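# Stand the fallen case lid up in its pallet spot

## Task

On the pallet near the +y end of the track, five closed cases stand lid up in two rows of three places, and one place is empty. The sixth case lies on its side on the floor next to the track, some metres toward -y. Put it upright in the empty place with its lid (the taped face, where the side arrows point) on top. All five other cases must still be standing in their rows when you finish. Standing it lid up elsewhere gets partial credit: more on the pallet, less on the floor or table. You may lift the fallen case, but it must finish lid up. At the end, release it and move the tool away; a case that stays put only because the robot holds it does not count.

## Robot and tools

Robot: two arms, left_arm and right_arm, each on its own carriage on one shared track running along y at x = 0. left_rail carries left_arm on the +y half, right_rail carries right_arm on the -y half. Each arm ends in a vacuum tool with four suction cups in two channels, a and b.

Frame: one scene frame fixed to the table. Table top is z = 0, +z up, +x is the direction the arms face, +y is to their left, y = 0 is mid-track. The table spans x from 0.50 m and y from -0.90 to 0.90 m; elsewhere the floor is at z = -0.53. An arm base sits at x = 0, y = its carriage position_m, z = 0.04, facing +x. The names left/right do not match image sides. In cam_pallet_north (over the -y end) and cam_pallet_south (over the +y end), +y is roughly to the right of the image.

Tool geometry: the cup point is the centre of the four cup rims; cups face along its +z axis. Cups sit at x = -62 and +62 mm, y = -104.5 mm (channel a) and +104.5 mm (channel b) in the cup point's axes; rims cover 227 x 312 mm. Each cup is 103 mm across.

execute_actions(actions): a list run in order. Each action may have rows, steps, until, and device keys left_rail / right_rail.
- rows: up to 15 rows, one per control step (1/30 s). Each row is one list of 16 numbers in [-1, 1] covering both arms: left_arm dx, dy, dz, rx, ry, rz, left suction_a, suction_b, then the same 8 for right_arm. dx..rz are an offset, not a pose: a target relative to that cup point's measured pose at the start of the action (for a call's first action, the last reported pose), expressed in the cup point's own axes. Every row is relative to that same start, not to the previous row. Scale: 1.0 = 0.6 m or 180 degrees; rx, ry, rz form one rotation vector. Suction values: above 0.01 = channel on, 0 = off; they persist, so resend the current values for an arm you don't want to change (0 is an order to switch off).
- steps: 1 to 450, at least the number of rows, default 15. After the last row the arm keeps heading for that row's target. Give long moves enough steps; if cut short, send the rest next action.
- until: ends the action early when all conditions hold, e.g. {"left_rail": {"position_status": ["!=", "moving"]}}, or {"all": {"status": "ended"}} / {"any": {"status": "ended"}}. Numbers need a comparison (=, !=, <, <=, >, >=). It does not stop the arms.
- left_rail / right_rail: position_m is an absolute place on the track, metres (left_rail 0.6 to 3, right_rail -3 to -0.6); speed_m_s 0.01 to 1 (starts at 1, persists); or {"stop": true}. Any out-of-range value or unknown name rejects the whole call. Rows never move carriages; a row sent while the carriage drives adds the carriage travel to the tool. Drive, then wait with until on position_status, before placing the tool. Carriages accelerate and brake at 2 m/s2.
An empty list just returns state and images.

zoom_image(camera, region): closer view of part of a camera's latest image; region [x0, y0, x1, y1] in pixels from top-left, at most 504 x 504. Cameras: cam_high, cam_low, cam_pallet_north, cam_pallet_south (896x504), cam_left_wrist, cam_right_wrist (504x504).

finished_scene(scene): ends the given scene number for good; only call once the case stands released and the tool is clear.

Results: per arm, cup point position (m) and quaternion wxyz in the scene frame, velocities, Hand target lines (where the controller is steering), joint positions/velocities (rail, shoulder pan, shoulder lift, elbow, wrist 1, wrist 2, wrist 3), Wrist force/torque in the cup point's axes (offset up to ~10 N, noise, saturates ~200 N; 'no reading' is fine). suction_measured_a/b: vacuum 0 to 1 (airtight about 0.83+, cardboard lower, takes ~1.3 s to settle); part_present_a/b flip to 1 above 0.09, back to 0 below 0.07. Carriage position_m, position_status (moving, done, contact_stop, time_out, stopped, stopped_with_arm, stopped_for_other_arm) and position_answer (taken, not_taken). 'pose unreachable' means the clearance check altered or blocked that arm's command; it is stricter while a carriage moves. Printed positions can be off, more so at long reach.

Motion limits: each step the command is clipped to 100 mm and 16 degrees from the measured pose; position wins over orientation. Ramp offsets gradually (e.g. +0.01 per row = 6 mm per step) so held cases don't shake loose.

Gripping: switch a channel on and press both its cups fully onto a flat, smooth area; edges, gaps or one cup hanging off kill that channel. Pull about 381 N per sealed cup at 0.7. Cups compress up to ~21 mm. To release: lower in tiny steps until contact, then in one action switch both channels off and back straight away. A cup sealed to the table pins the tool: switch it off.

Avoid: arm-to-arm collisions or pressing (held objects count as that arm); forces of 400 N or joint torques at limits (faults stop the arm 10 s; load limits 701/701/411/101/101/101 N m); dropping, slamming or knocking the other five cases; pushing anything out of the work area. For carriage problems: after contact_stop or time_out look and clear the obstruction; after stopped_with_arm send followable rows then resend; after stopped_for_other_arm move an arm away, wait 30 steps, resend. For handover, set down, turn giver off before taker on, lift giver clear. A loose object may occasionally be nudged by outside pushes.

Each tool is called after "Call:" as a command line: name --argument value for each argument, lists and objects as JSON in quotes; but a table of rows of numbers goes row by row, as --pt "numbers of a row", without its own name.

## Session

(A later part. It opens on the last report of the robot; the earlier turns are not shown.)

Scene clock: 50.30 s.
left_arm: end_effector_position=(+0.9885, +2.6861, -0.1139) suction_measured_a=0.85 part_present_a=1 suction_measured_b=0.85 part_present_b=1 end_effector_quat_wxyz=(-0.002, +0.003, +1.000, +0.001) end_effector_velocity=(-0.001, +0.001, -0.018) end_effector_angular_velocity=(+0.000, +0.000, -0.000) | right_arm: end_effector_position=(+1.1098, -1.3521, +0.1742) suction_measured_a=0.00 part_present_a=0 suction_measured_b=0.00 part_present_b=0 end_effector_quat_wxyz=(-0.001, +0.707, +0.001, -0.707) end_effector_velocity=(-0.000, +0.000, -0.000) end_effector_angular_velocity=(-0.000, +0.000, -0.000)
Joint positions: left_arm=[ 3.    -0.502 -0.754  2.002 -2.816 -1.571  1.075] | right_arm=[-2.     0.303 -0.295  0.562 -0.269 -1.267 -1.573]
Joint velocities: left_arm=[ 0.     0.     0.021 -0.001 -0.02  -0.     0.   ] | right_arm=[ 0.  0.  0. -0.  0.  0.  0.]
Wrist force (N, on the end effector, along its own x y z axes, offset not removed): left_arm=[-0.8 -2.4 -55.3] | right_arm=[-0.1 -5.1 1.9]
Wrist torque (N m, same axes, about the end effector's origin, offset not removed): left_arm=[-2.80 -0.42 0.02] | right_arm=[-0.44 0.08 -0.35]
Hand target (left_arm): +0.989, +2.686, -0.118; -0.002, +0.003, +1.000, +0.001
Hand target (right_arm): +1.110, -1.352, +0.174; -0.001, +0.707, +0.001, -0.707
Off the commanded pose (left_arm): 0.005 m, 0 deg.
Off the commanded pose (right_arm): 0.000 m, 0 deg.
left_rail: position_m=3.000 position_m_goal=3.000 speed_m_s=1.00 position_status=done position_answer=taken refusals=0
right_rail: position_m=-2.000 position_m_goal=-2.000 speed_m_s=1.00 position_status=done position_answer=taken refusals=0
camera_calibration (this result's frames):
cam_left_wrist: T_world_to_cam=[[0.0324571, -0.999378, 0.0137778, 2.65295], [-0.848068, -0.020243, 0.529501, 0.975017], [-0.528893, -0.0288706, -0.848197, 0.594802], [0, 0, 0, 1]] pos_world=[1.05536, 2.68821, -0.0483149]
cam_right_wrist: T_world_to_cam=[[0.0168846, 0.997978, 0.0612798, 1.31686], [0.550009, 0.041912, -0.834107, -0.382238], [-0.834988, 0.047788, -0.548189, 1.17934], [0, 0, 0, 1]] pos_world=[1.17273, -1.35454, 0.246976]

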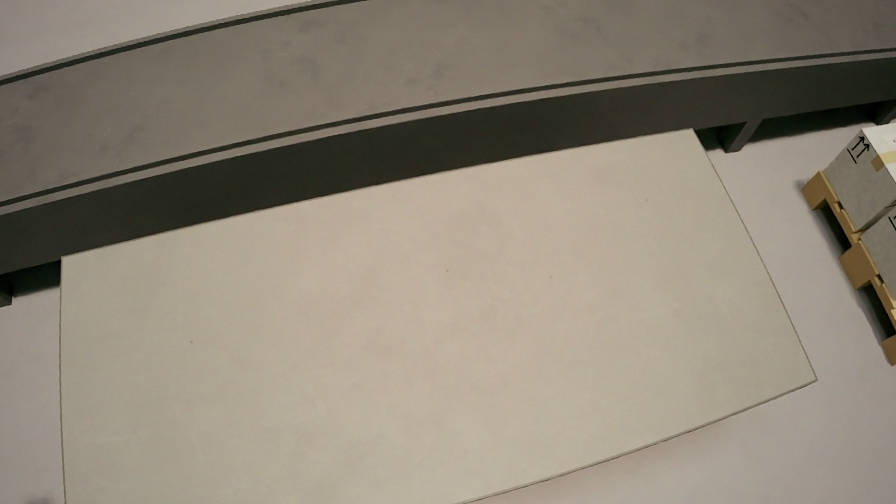

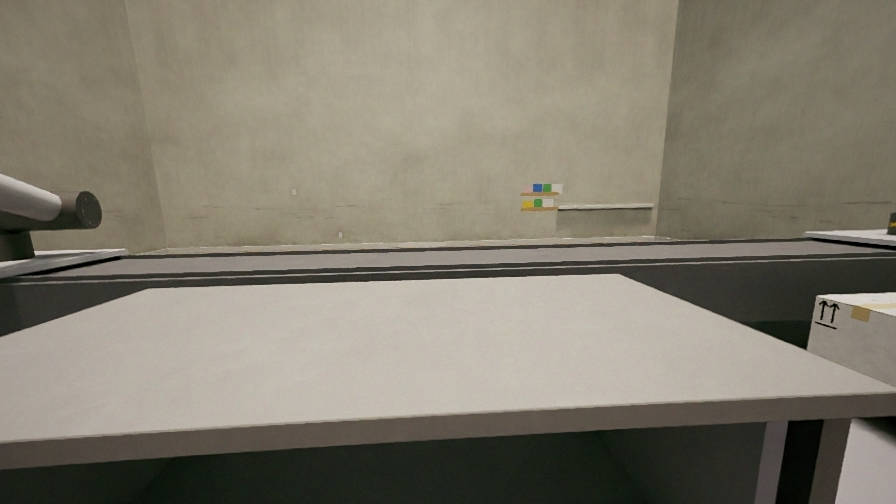

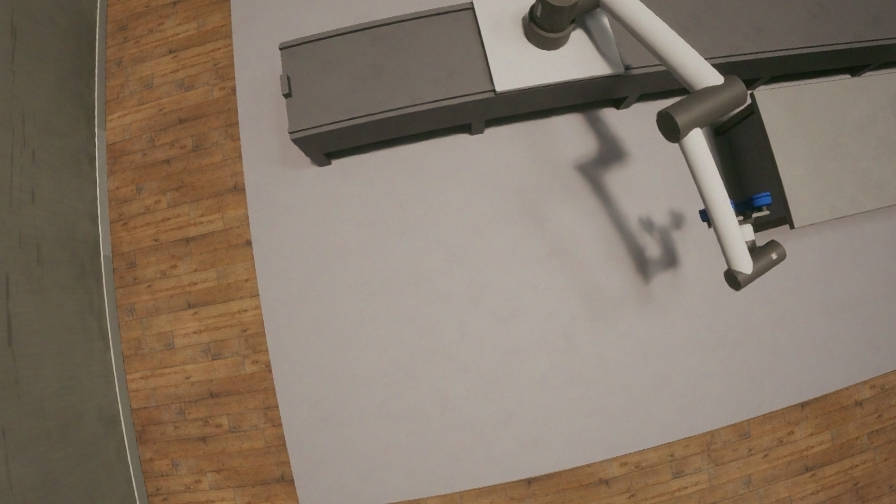

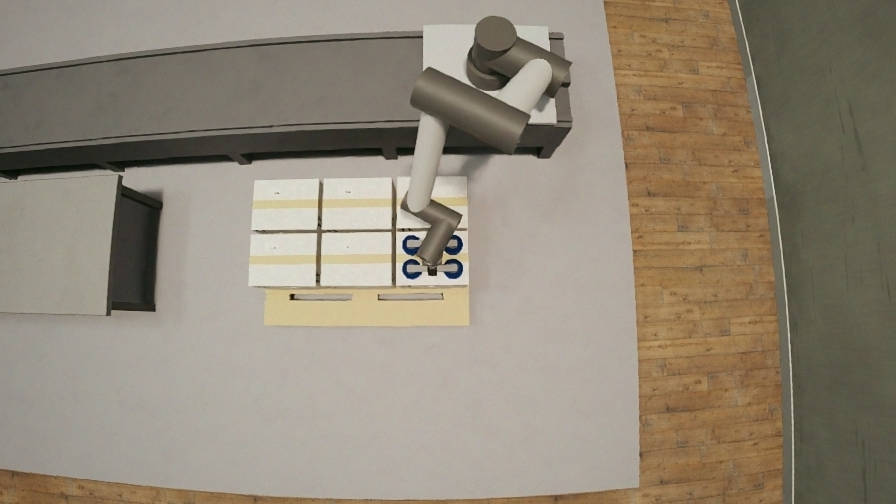

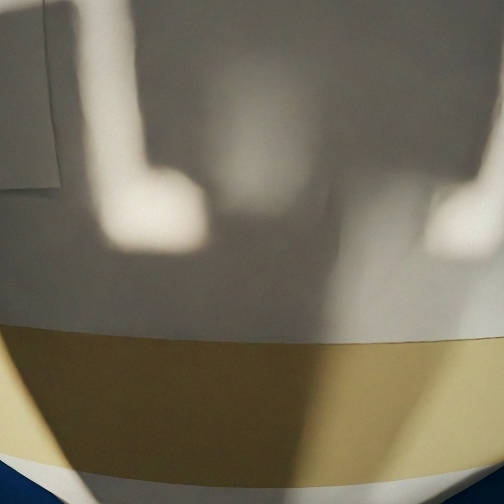

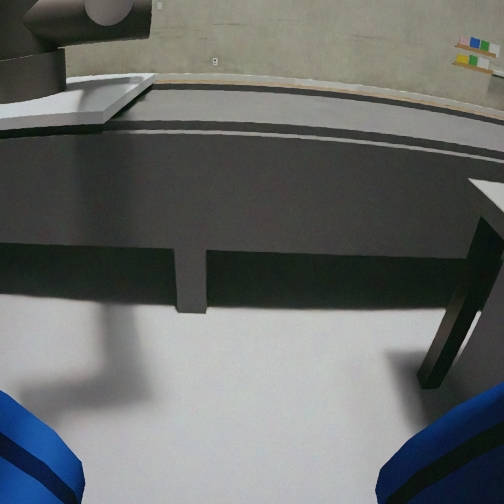

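Call:
execute_actions --actions '[]'

Scene clock: 50.70 s.
left_arm: end_effector_position=(+0.9885, +2.6861, -0.1182) suction_measured_a=0.85 part_present_a=1 suction_measured_b=0.85 part_present_b=1 end_effector_quat_wxyz=(-0.002, +0.003, +1.000, +0.001) end_effector_velocity=(+0.000, -0.000, -0.001) end_effector_angular_velocity=(-0.000, -0.000, -0.000) | right_arm: end_effector_position=(+1.1098, -1.3521, +0.1742) suction_measured_a=0.00 part_present_a=0 suction_measured_b=0.00 part_present_b=0 end_effector_quat_wxyz=(-0.001, +0.707, +0.001, -0.707) end_effector_velocity=(+0.000, -0.000, +0.000) end_effector_angular_velocity=(+0.000, -0.000, -0.000)
Joint positions: left_arm=[ 3.    -0.502 -0.748  2.002 -2.821 -1.571  1.075] | right_arm=[-2.     0.303 -0.295  0.562 -0.269 -1.267 -1.573]
Joint velocities: left_arm=[ 0.     0.     0.002 -0.001 -0.002 -0.     0.   ] | right_arm=[ 0. -0. -0.  0.  0.  0. -0.]
Wrist force (N, on the end effector, along its own x y z axes, offset not removed): left_arm=[-1.4 -4.0 -42.2] | right_arm=[-2.1 -5.8 0.4]
Wrist torque (N m, same axes, about the end effector's origin, offset not removed): left_arm=[-3.05 0.11 -0.03] | right_arm=[-0.53 0.33 -0.38]
Hand target (left_arm): +0.989, +2.686, -0.118; -0.002, +0.003, +1.000, +0.001
Hand target (right_arm): +1.110, -1.352, +0.174; -0.001, +0.707, +0.001, -0.707
Off the commanded pose (left_arm): 0.000 m, 0 deg.
Off the commanded pose (right_arm): 0.000 m, 0 deg.
left_rail: position_m=3.000 position_m_goal=3.000 speed_m_s=1.00 position_status=done position_answer=taken refusals=0
right_rail: position_m=-2.000 position_m_goal=-2.000 speed_m_s=1.00 position_status=done position_answer=taken refusals=0
camera_calibration (this result's frames):
cam_left_wrist: T_world_to_cam=[[0.032458, -0.999379, 0.0137421, 2.65302], [-0.848033, -0.0202608, 0.529556, 0.977326], [-0.528949, -0.0288421, -0.848163, 0.591095], [0, 0, 0, 1]] pos_world=[1.05535, 2.68822, -0.0526616]
cam_right_wrist: T_world_to_cam=[[0.0168845, 0.997978, 0.0612798, 1.31686], [0.550009, 0.0419121, -0.834107, -0.382238], [-0.834988, 0.0477879, -0.548189, 1.17934], [0, 0, 0, 1]] pos_world=[1.17273, -1.35454, 0.246976]

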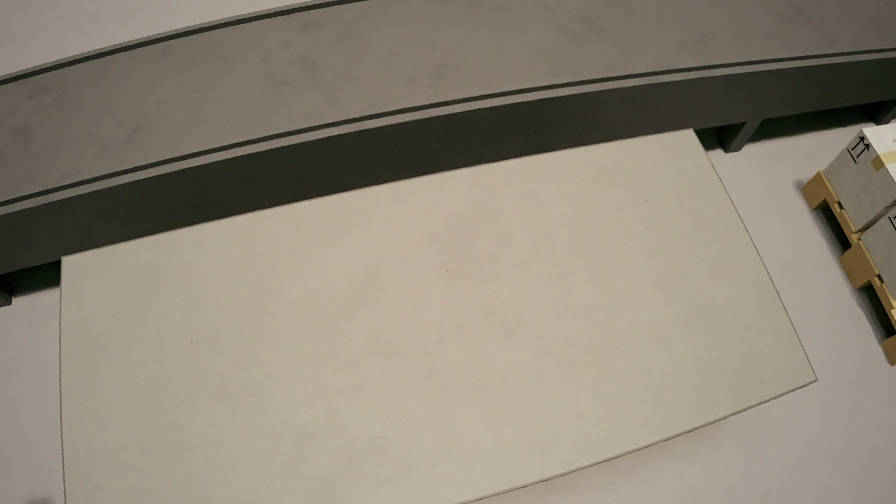

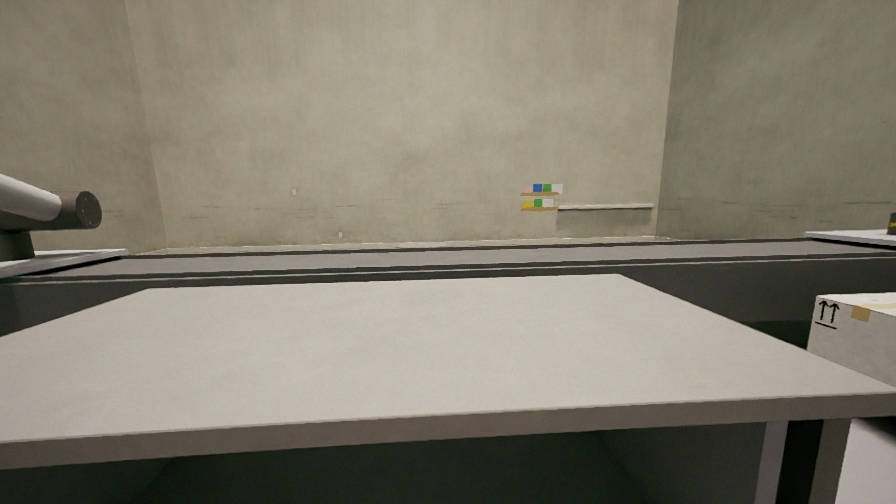

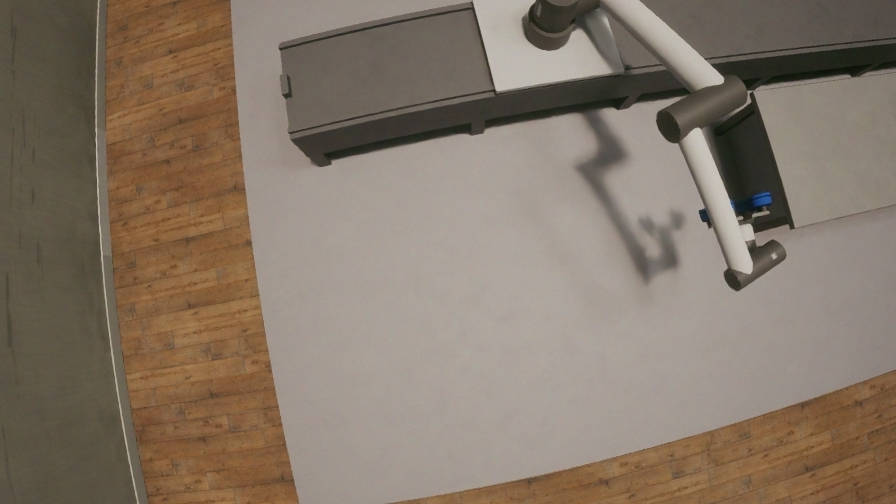

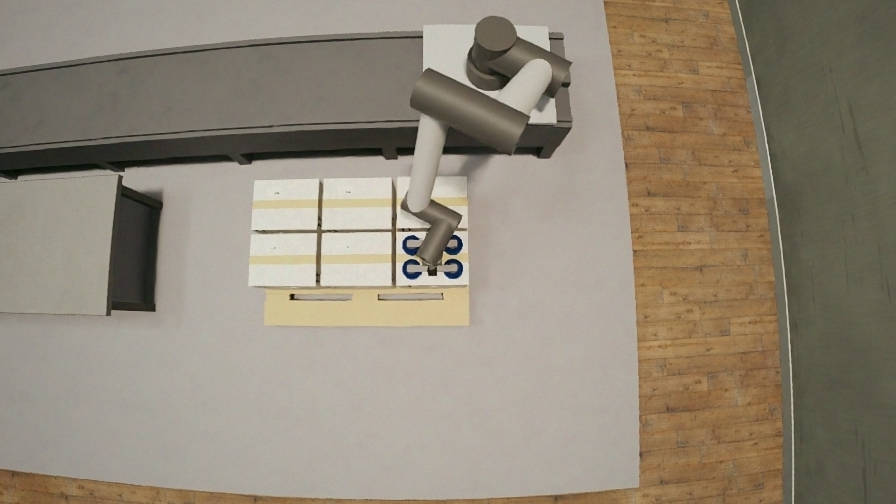

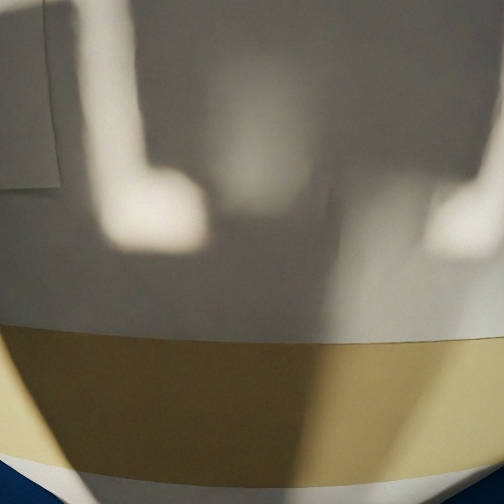

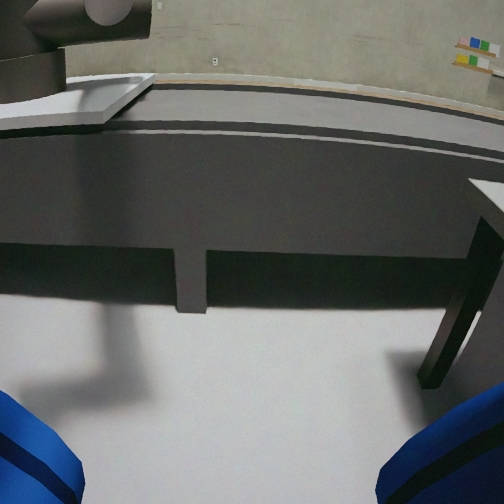

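No contact yet. Lower another 3 mm.

Call:
execute_actions --actions '[{"rows": [ [0,0,0.0055,0,0,0,1,1, 0,0,0,0,0,0,0,0] ], "steps": 1}]'

Scene clock: 50.87 s.
left_arm: end_effector_position=(+0.9885, +2.6861, -0.1184) suction_measured_a=0.85 part_present_a=1 suction_measured_b=0.85 part_present_b=1 end_effector_quat_wxyz=(-0.002, +0.003, +1.000, +0.001) end_effector_velocity=(+0.000, -0.000, -0.007) end_effector_angular_velocity=(-0.000, -0.001, -0.000) | right_arm: end_effector_position=(+1.1098, -1.3521, +0.1742) suction_measured_a=0.00 part_present_a=0 suction_measured_b=0.00 part_present_b=0 end_effector_quat_wxyz=(-0.001, +0.707, +0.001, -0.707) end_effector_velocity=(+0.000, +0.000, +0.000) end_effector_angular_velocity=(+0.000, -0.000, +0.000)
Joint positions: left_arm=[ 3.    -0.502 -0.748  2.002 -2.821 -1.571  1.075] | right_arm=[-2.     0.303 -0.295  0.562 -0.269 -1.267 -1.573]
Joint velocities: left_arm=[ 0.    -0.     0.008 -0.001 -0.008 -0.     0.   ] | right_arm=[ 0.  0. -0.  0.  0. -0. -0.]
Wrist force (N, on the end effector, along its own x y z axes, offset not removed): left_arm=[-1.4 -3.6 -50.3] | right_arm=[-0.5 -2.3 1.4]
Wrist torque (N m, same axes, about the end effector's origin, offset not removed): left_arm=[-2.70 0.20 0.07] | right_arm=[-0.05 0.08 -0.32]
Hand target (left_arm): +0.988, +2.686, -0.122; -0.002, +0.003, +1.000, +0.001
Hand target (right_arm): +1.110, -1.352, +0.174; -0.001, +0.707, +0.001, -0.707
Off the commanded pose (left_arm): 0.003 m, 0 deg.
Off the commanded pose (right_arm): 0.000 m, 0 deg.
left_rail: position_m=3.000 position_m_goal=3.000 speed_m_s=1.00 position_status=done position_answer=taken refusals=0
right_rail: position_m=-2.000 position_m_goal=-2.000 speed_m_s=1.00 position_status=done position_answer=taken refusals=0
camera_calibration (this result's frames):
cam_left_wrist: T_world_to_cam=[[0.0324576, -0.999378, 0.0137649, 2.653], [-0.848053, -0.0202495, 0.529524, 0.977439], [-0.528916, -0.0288605, -0.848183, 0.590972], [0, 0, 0, 1]] pos_world=[1.05538, 2.6882, -0.0528431]
cam_right_wrist: T_world_to_cam=[[0.0168843, 0.997978, 0.0612798, 1.31686], [0.550009, 0.0419122, -0.834107, -0.382238], [-0.834988, 0.0477877, -0.548189, 1.17934], [0, 0, 0, 1]] pos_world=[1.17273, -1.35454, 0.246976]

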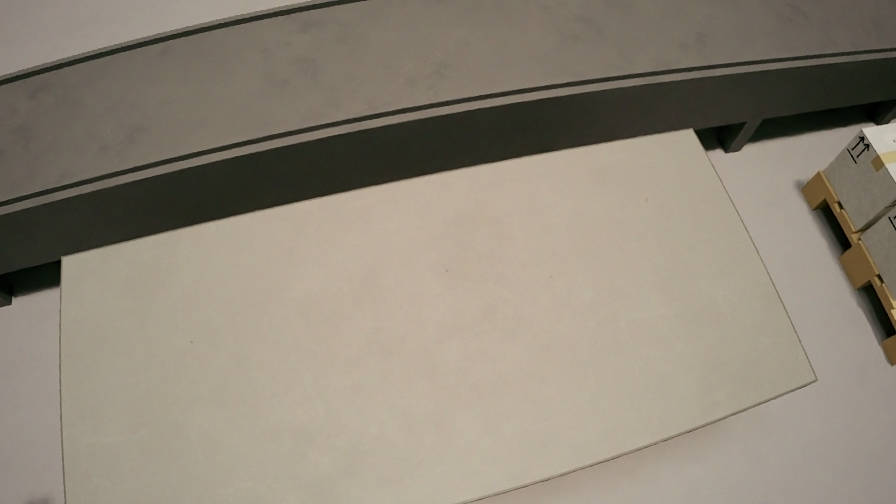

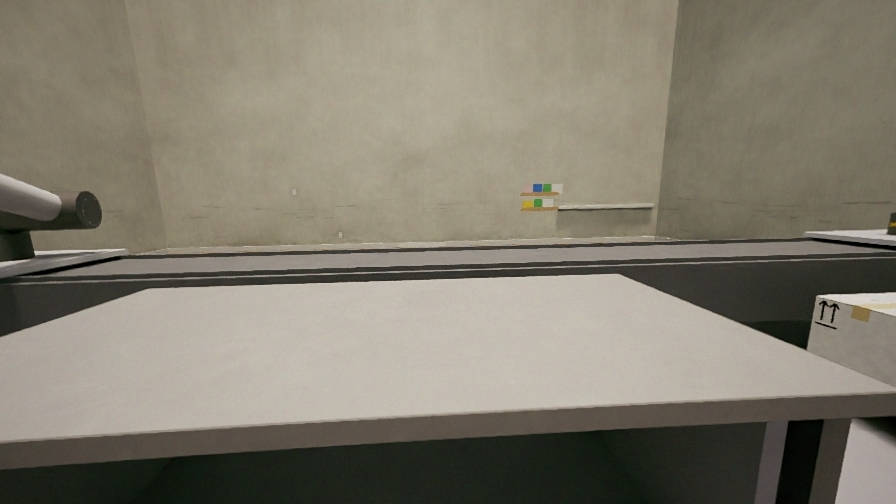

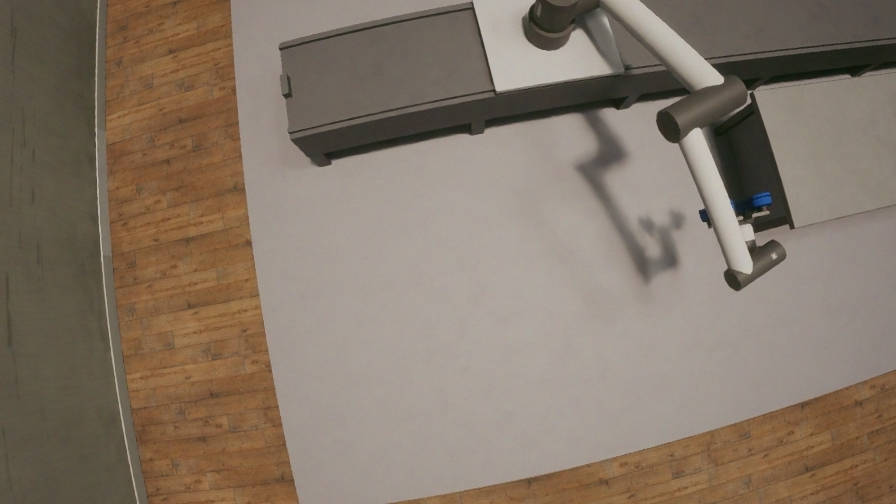

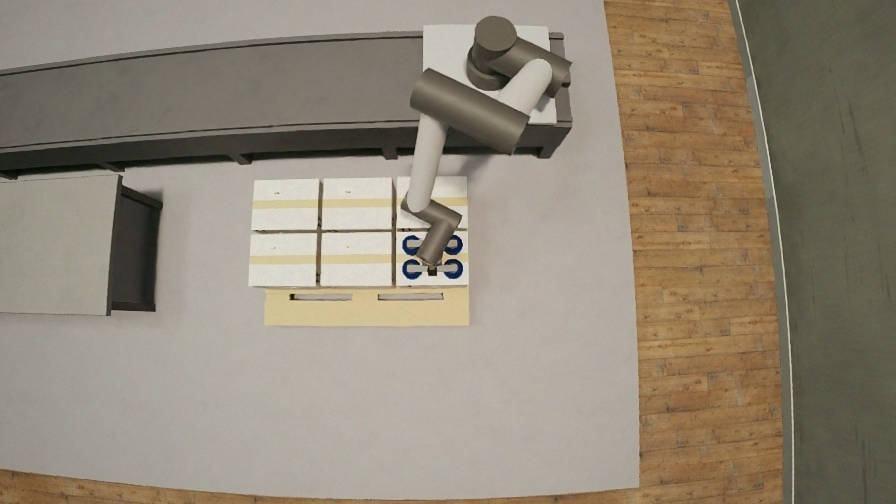

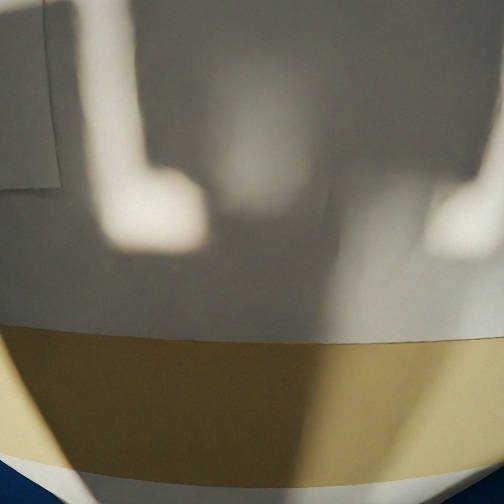

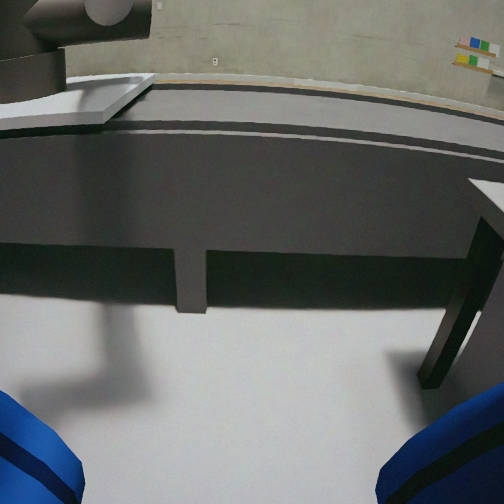

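Call:
execute_actions --actions '[]'

Scene clock: 51.27 s.
left_arm: end_effector_position=(+0.9885, +2.6861, -0.1214) suction_measured_a=0.85 part_present_a=1 suction_measured_b=0.85 part_present_b=1 end_effector_quat_wxyz=(-0.002, +0.003, +1.000, +0.001) end_effector_velocity=(+0.000, -0.000, -0.001) end_effector_angular_velocity=(-0.000, -0.000, -0.000) | right_arm: end_effector_position=(+1.1098, -1.3521, +0.1742) suction_measured_a=0.00 part_present_a=0 suction_measured_b=0.00 part_present_b=0 end_effector_quat_wxyz=(-0.001, +0.707, +0.001, -0.707) end_effector_velocity=(-0.000, -0.000, -0.000) end_effector_angular_velocity=(-0.000, +0.000, +0.000)
Joint positions: left_arm=[ 3.    -0.502 -0.745  2.001 -2.824 -1.571  1.075] | right_arm=[-2.     0.303 -0.295  0.562 -0.269 -1.267 -1.573]
Joint velocities: left_arm=[ 0.    -0.     0.001 -0.    -0.001 -0.     0.   ] | right_arm=[ 0.  0.  0. -0.  0. -0.  0.]
Wrist force (N, on the end effector, along its own x y z axes, offset not removed): left_arm=[-4.1 0.4 -44.8] | right_arm=[-0.6 -6.2 0.1]
Wrist torque (N m, same axes, about the end effector's origin, offset not removed): left_arm=[-2.55 0.63 -0.04] | right_arm=[-0.59 0.07 -0.34]
Hand target (left_arm): +0.988, +2.686, -0.122; -0.002, +0.003, +1.000, +0.001
Hand target (right_arm): +1.110, -1.352, +0.174; -0.001, +0.707, +0.001, -0.707
Off the commanded pose (left_arm): 0.000 m, 0 deg.
Off the commanded pose (right_arm): 0.000 m, 0 deg.
left_rail: position_m=3.000 position_m_goal=3.000 speed_m_s=1.00 position_status=done position_answer=taken refusals=0
right_rail: position_m=-2.000 position_m_goal=-2.000 speed_m_s=1.00 position_status=done position_answer=taken refusals=0
camera_calibration (this result's frames):
cam_left_wrist: T_world_to_cam=[[0.0324581, -0.999379, 0.013734, 2.65307], [-0.848025, -0.0202648, 0.529568, 0.978987], [-0.528961, -0.0288356, -0.848156, 0.588409], [0, 0, 0, 1]] pos_world=[1.05534, 2.68823, -0.0558146]
cam_right_wrist: T_world_to_cam=[[0.0168849, 0.997978, 0.0612798, 1.31686], [0.550008, 0.0419118, -0.834107, -0.382238], [-0.834988, 0.0477882, -0.548188, 1.17934], [0, 0, 0, 1]] pos_world=[1.17273, -1.35454, 0.246976]

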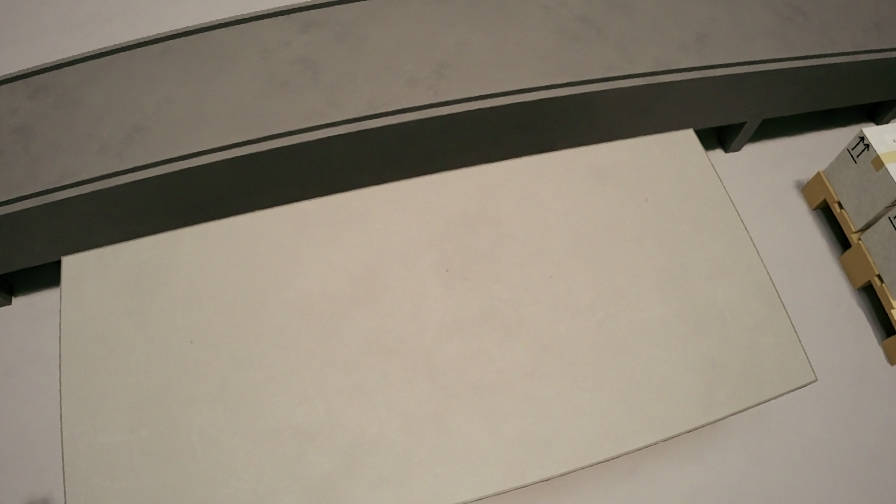

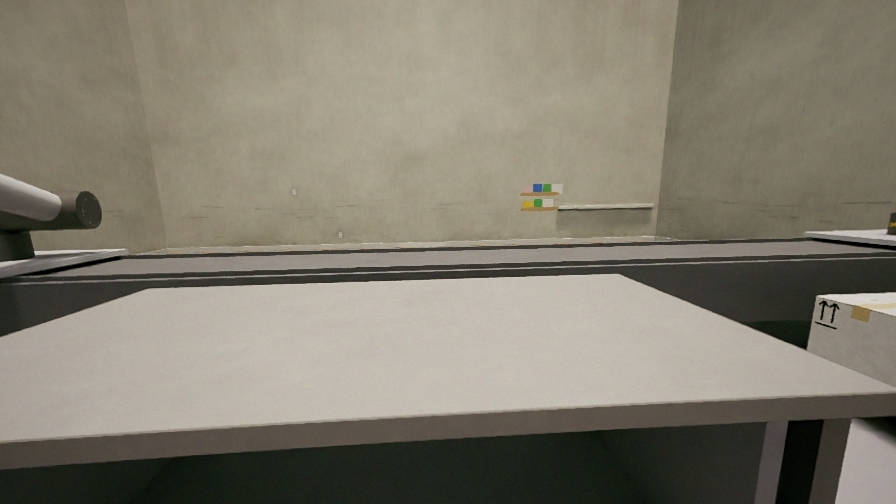

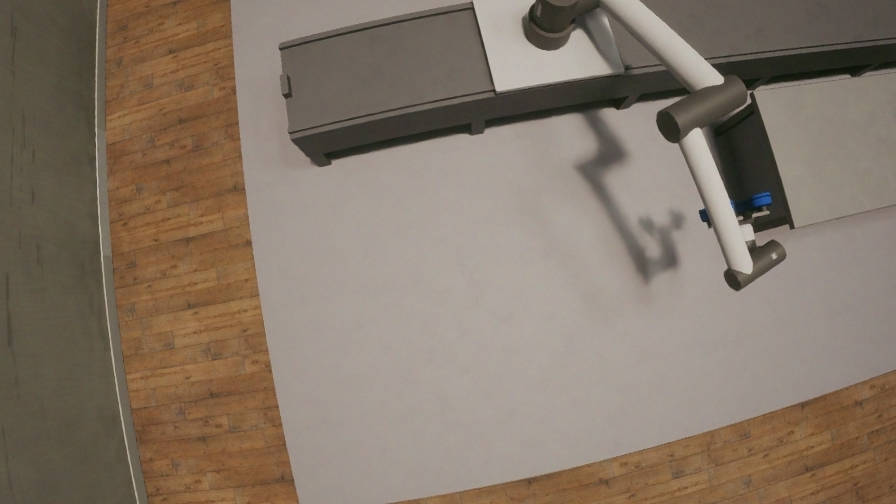

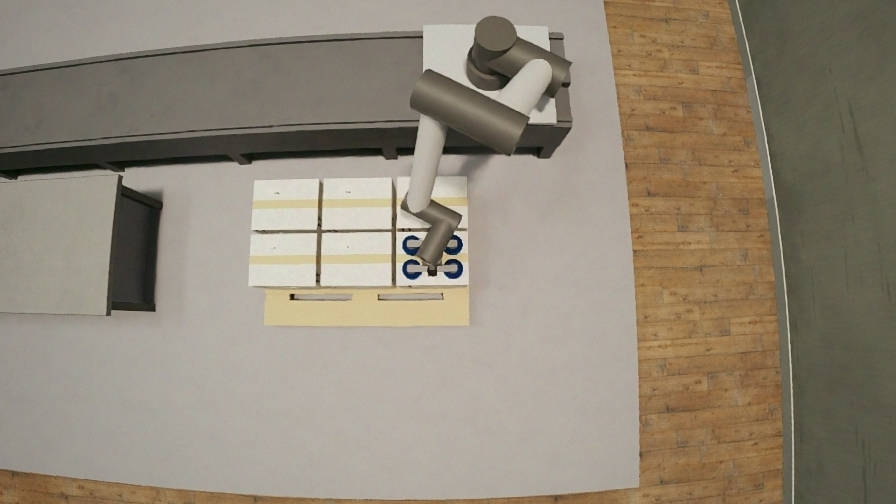

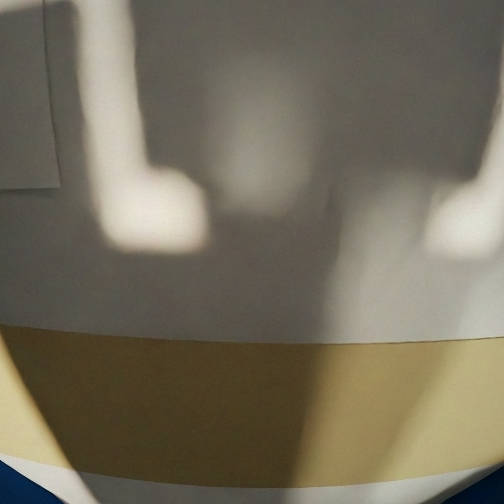

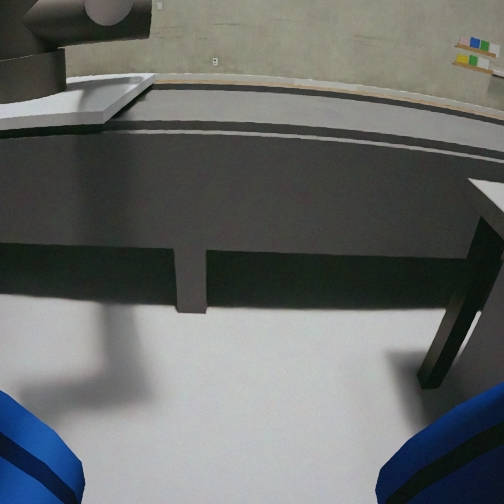

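Still free. Another 3 mm.

Call:
execute_actions --actions '[{"rows": [ [0,0,0.005,0,0,0,1,1, 0,0,0,0,0,0,0,0] ], "steps": 1}]'

Scene clock: 51.50 s.
left_arm: end_effector_position=(+0.9885, +2.6861, -0.1215) suction_measured_a=0.85 part_present_a=1 suction_measured_b=0.85 part_present_b=1 end_effector_quat_wxyz=(-0.002, +0.003, +1.000, +0.001) end_effector_velocity=(+0.000, -0.000, -0.006) end_effector_angular_velocity=(-0.000, -0.000, -0.000) | right_arm: end_effector_position=(+1.1098, -1.3521, +0.1742) suction_measured_a=0.00 part_present_a=0 suction_measured_b=0.00 part_present_b=0 end_effector_quat_wxyz=(-0.001, +0.707, +0.001, -0.707) end_effector_velocity=(+0.000, +0.000, +0.000) end_effector_angular_velocity=(+0.000, -0.000, -0.000)
Joint positions: left_arm=[ 3.    -0.502 -0.744  2.001 -2.824 -1.571  1.075] | right_arm=[-2.     0.303 -0.295  0.562 -0.269 -1.267 -1.573]
Joint velocities: left_arm=[ 0.    -0.     0.007 -0.001 -0.007 -0.     0.   ] | right_arm=[ 0. -0. -0.  0. -0.  0. -0.]
Wrist force (N, on the end effector, along its own x y z axes, offset not removed): left_arm=[-9.0 -6.3 -55.5] | right_arm=[-0.8 -3.3 1.1]
Wrist torque (N m, same axes, about the end effector's origin, offset not removed): left_arm=[-3.46 0.99 -0.23] | right_arm=[-0.22 0.16 -0.38]
Hand target (left_arm): +0.988, +2.686, -0.124; -0.002, +0.003, +1.000, +0.001
Hand target (right_arm): +1.110, -1.352, +0.174; -0.001, +0.707, +0.001, -0.707
Off the commanded pose (left_arm): 0.003 m, 0 deg.
Off the commanded pose (right_arm): 0.000 m, 0 deg.
left_rail: position_m=3.000 position_m_goal=3.000 speed_m_s=1.00 position_status=done position_answer=taken refusals=0
right_rail: position_m=-2.000 position_m_goal=-2.000 speed_m_s=1.00 position_status=done position_answer=taken refusals=0
camera_calibration (this result's frames):
cam_left_wrist: T_world_to_cam=[[0.0324583, -0.999379, 0.0137359, 2.65307], [-0.848027, -0.020264, 0.529565, 0.979077], [-0.528958, -0.0288372, -0.848158, 0.588267], [0, 0, 0, 1]] pos_world=[1.05534, 2.68823, -0.055984]
cam_right_wrist: T_world_to_cam=[[0.0168847, 0.997978, 0.0612799, 1.31686], [0.550009, 0.041912, -0.834107, -0.382238], [-0.834988, 0.0477881, -0.548189, 1.17934], [0, 0, 0, 1]] pos_world=[1.17273, -1.35454, 0.246976]

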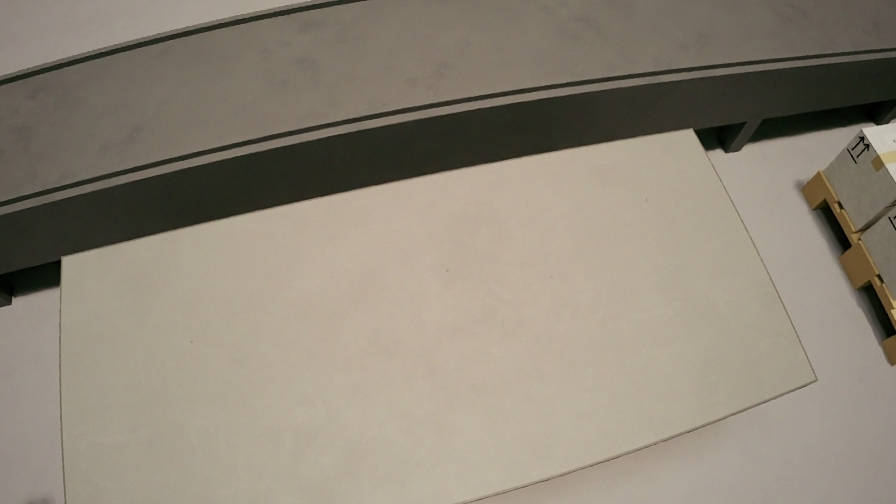

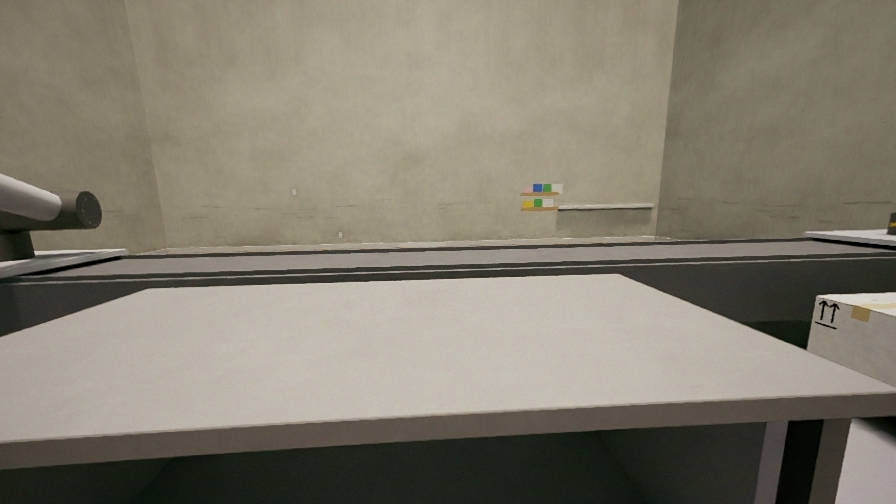

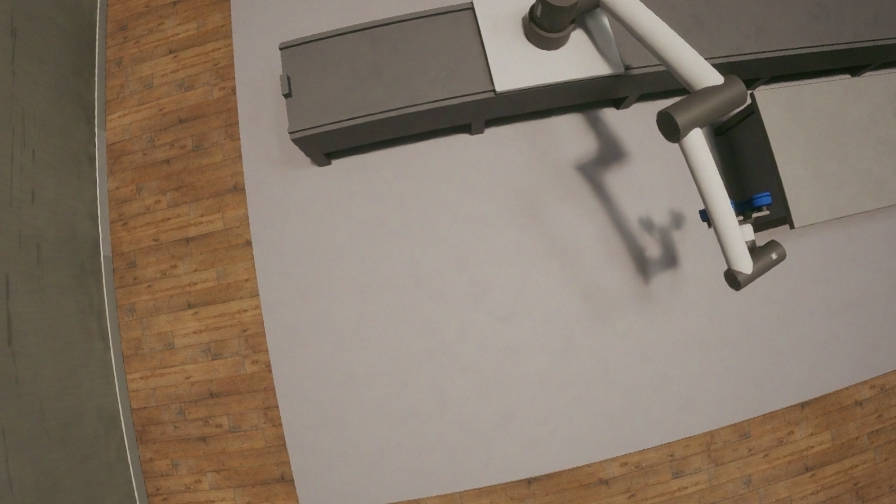

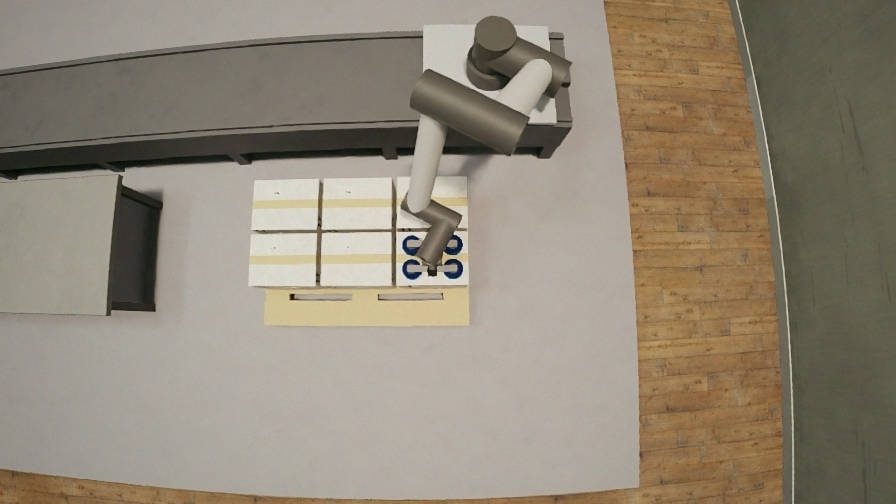

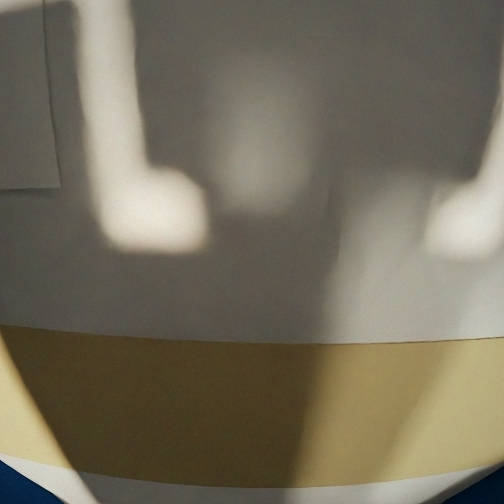

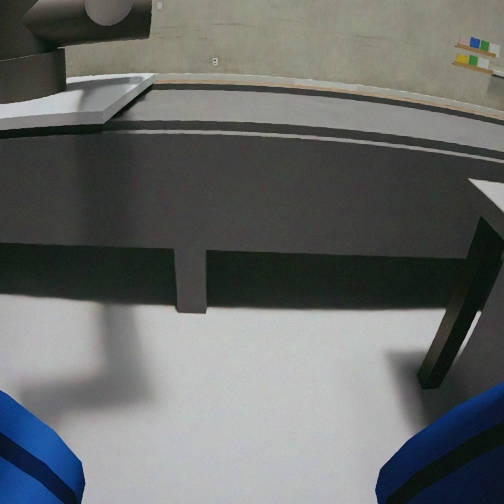

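Call:
execute_actions --actions '[]'

Scene clock: 51.80 s.
left_arm: end_effector_position=(+0.9888, +2.6859, -0.1237) suction_measured_a=0.85 part_present_a=1 suction_measured_b=0.85 part_present_b=1 end_effector_quat_wxyz=(-0.001, +0.003, +1.000, +0.001) end_effector_velocity=(+0.000, -0.000, -0.002) end_effector_angular_velocity=(+0.000, +0.000, +0.000) | right_arm: end_effector_position=(+1.1098, -1.3521, +0.1742) suction_measured_a=0.00 part_present_a=0 suction_measured_b=0.00 part_present_b=0 end_effector_quat_wxyz=(-0.001, +0.707, +0.001, -0.707) end_effector_velocity=(+0.000, -0.000, +0.000) end_effector_angular_velocity=(-0.000, -0.000, -0.000)
Joint positions: left_arm=[ 3.    -0.502 -0.742  2.    -2.827 -1.571  1.075] | right_arm=[-2.     0.303 -0.295  0.562 -0.269 -1.267 -1.573]
Joint velocities: left_arm=[ 0.    -0.     0.002 -0.001 -0.002  0.    -0.   ] | right_arm=[ 0. -0. -0.  0. -0.  0.  0.]
Wrist force (N, on the end effector, along its own x y z axes, offset not removed): left_arm=[19.1 7.7 -141.9] | right_arm=[-1.4 -3.3 2.0]
Wrist torque (N m, same axes, about the end effector's origin, offset not removed): left_arm=[8.35 -7.02 1.18] | right_arm=[-0.20 0.18 -0.37]
Hand target (left_arm): +0.988, +2.686, -0.124; -0.002, +0.003, +1.000, +0.001
Hand target (right_arm): +1.110, -1.352, +0.174; -0.001, +0.707, +0.001, -0.707
Off the commanded pose (left_arm): 0.001 m, 0 deg.
Off the commanded pose (right_arm): 0.000 m, 0 deg.
left_rail: position_m=3.000 position_m_goal=3.000 speed_m_s=1.00 position_status=done position_answer=taken refusals=0
right_rail: position_m=-2.000 position_m_goal=-2.000 speed_m_s=1.00 position_status=done position_answer=taken refusals=0
camera_calibration (this result's frames):
cam_left_wrist: T_world_to_cam=[[0.0324388, -0.999374, 0.0141529, 2.65296], [-0.848332, -0.0200433, 0.529086, 0.980102], [-0.52847, -0.0291693, -0.84845, 0.58698], [0, 0, 0, 1]] pos_world=[1.05559, 2.68807, -0.0580817]
cam_right_wrist: T_world_to_cam=[[0.0168844, 0.997978, 0.0612797, 1.31686], [0.550009, 0.041912, -0.834107, -0.382238], [-0.834988, 0.0477878, -0.548189, 1.17934], [0, 0, 0, 1]] pos_world=[1.17273, -1.35454, 0.246976]

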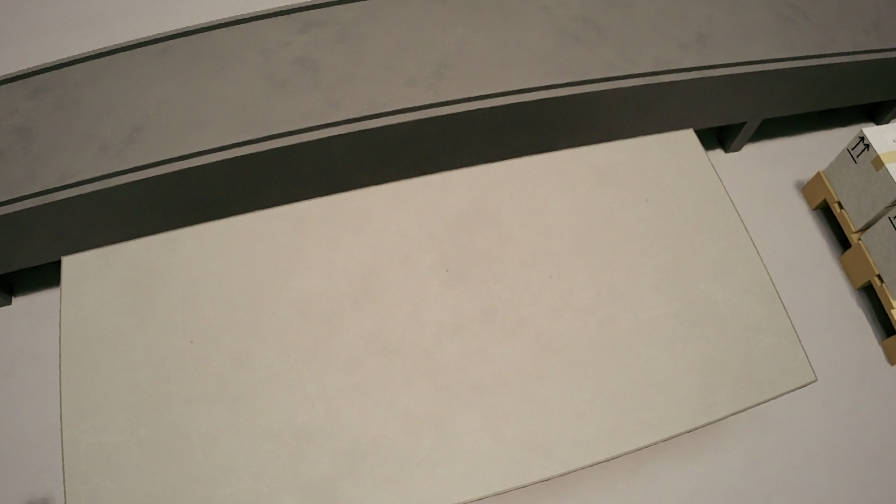

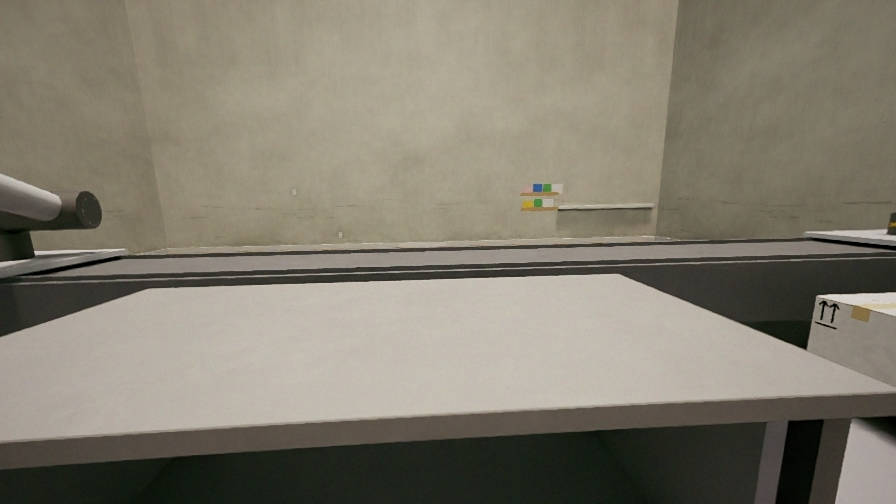

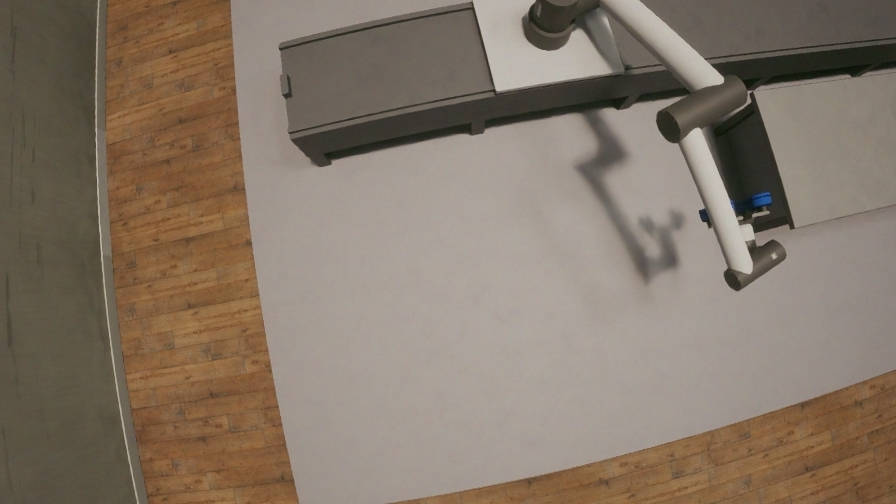

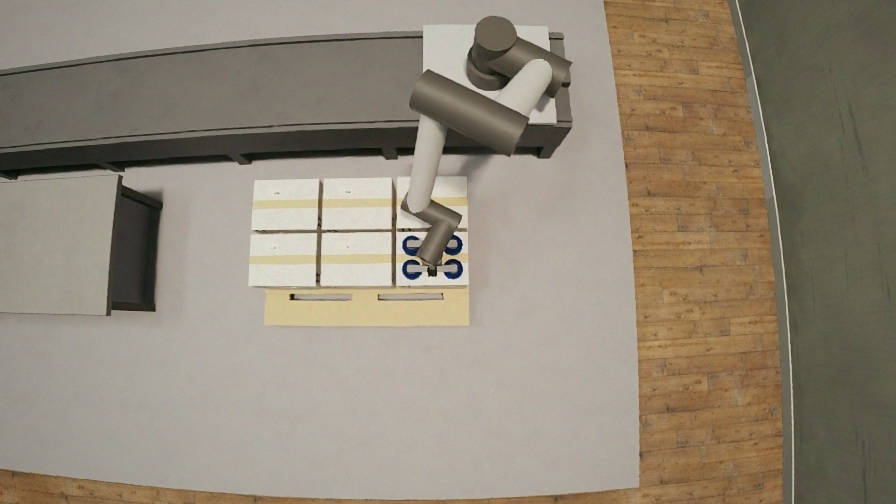

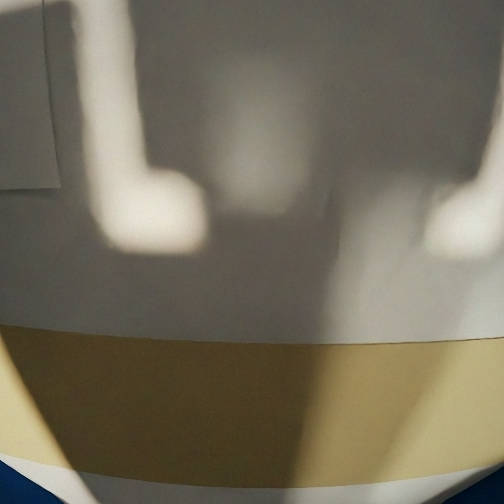

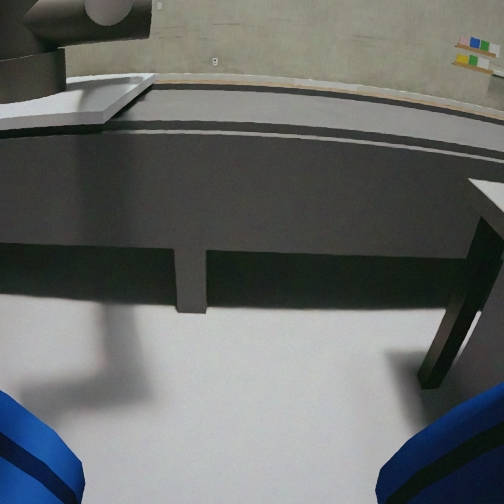

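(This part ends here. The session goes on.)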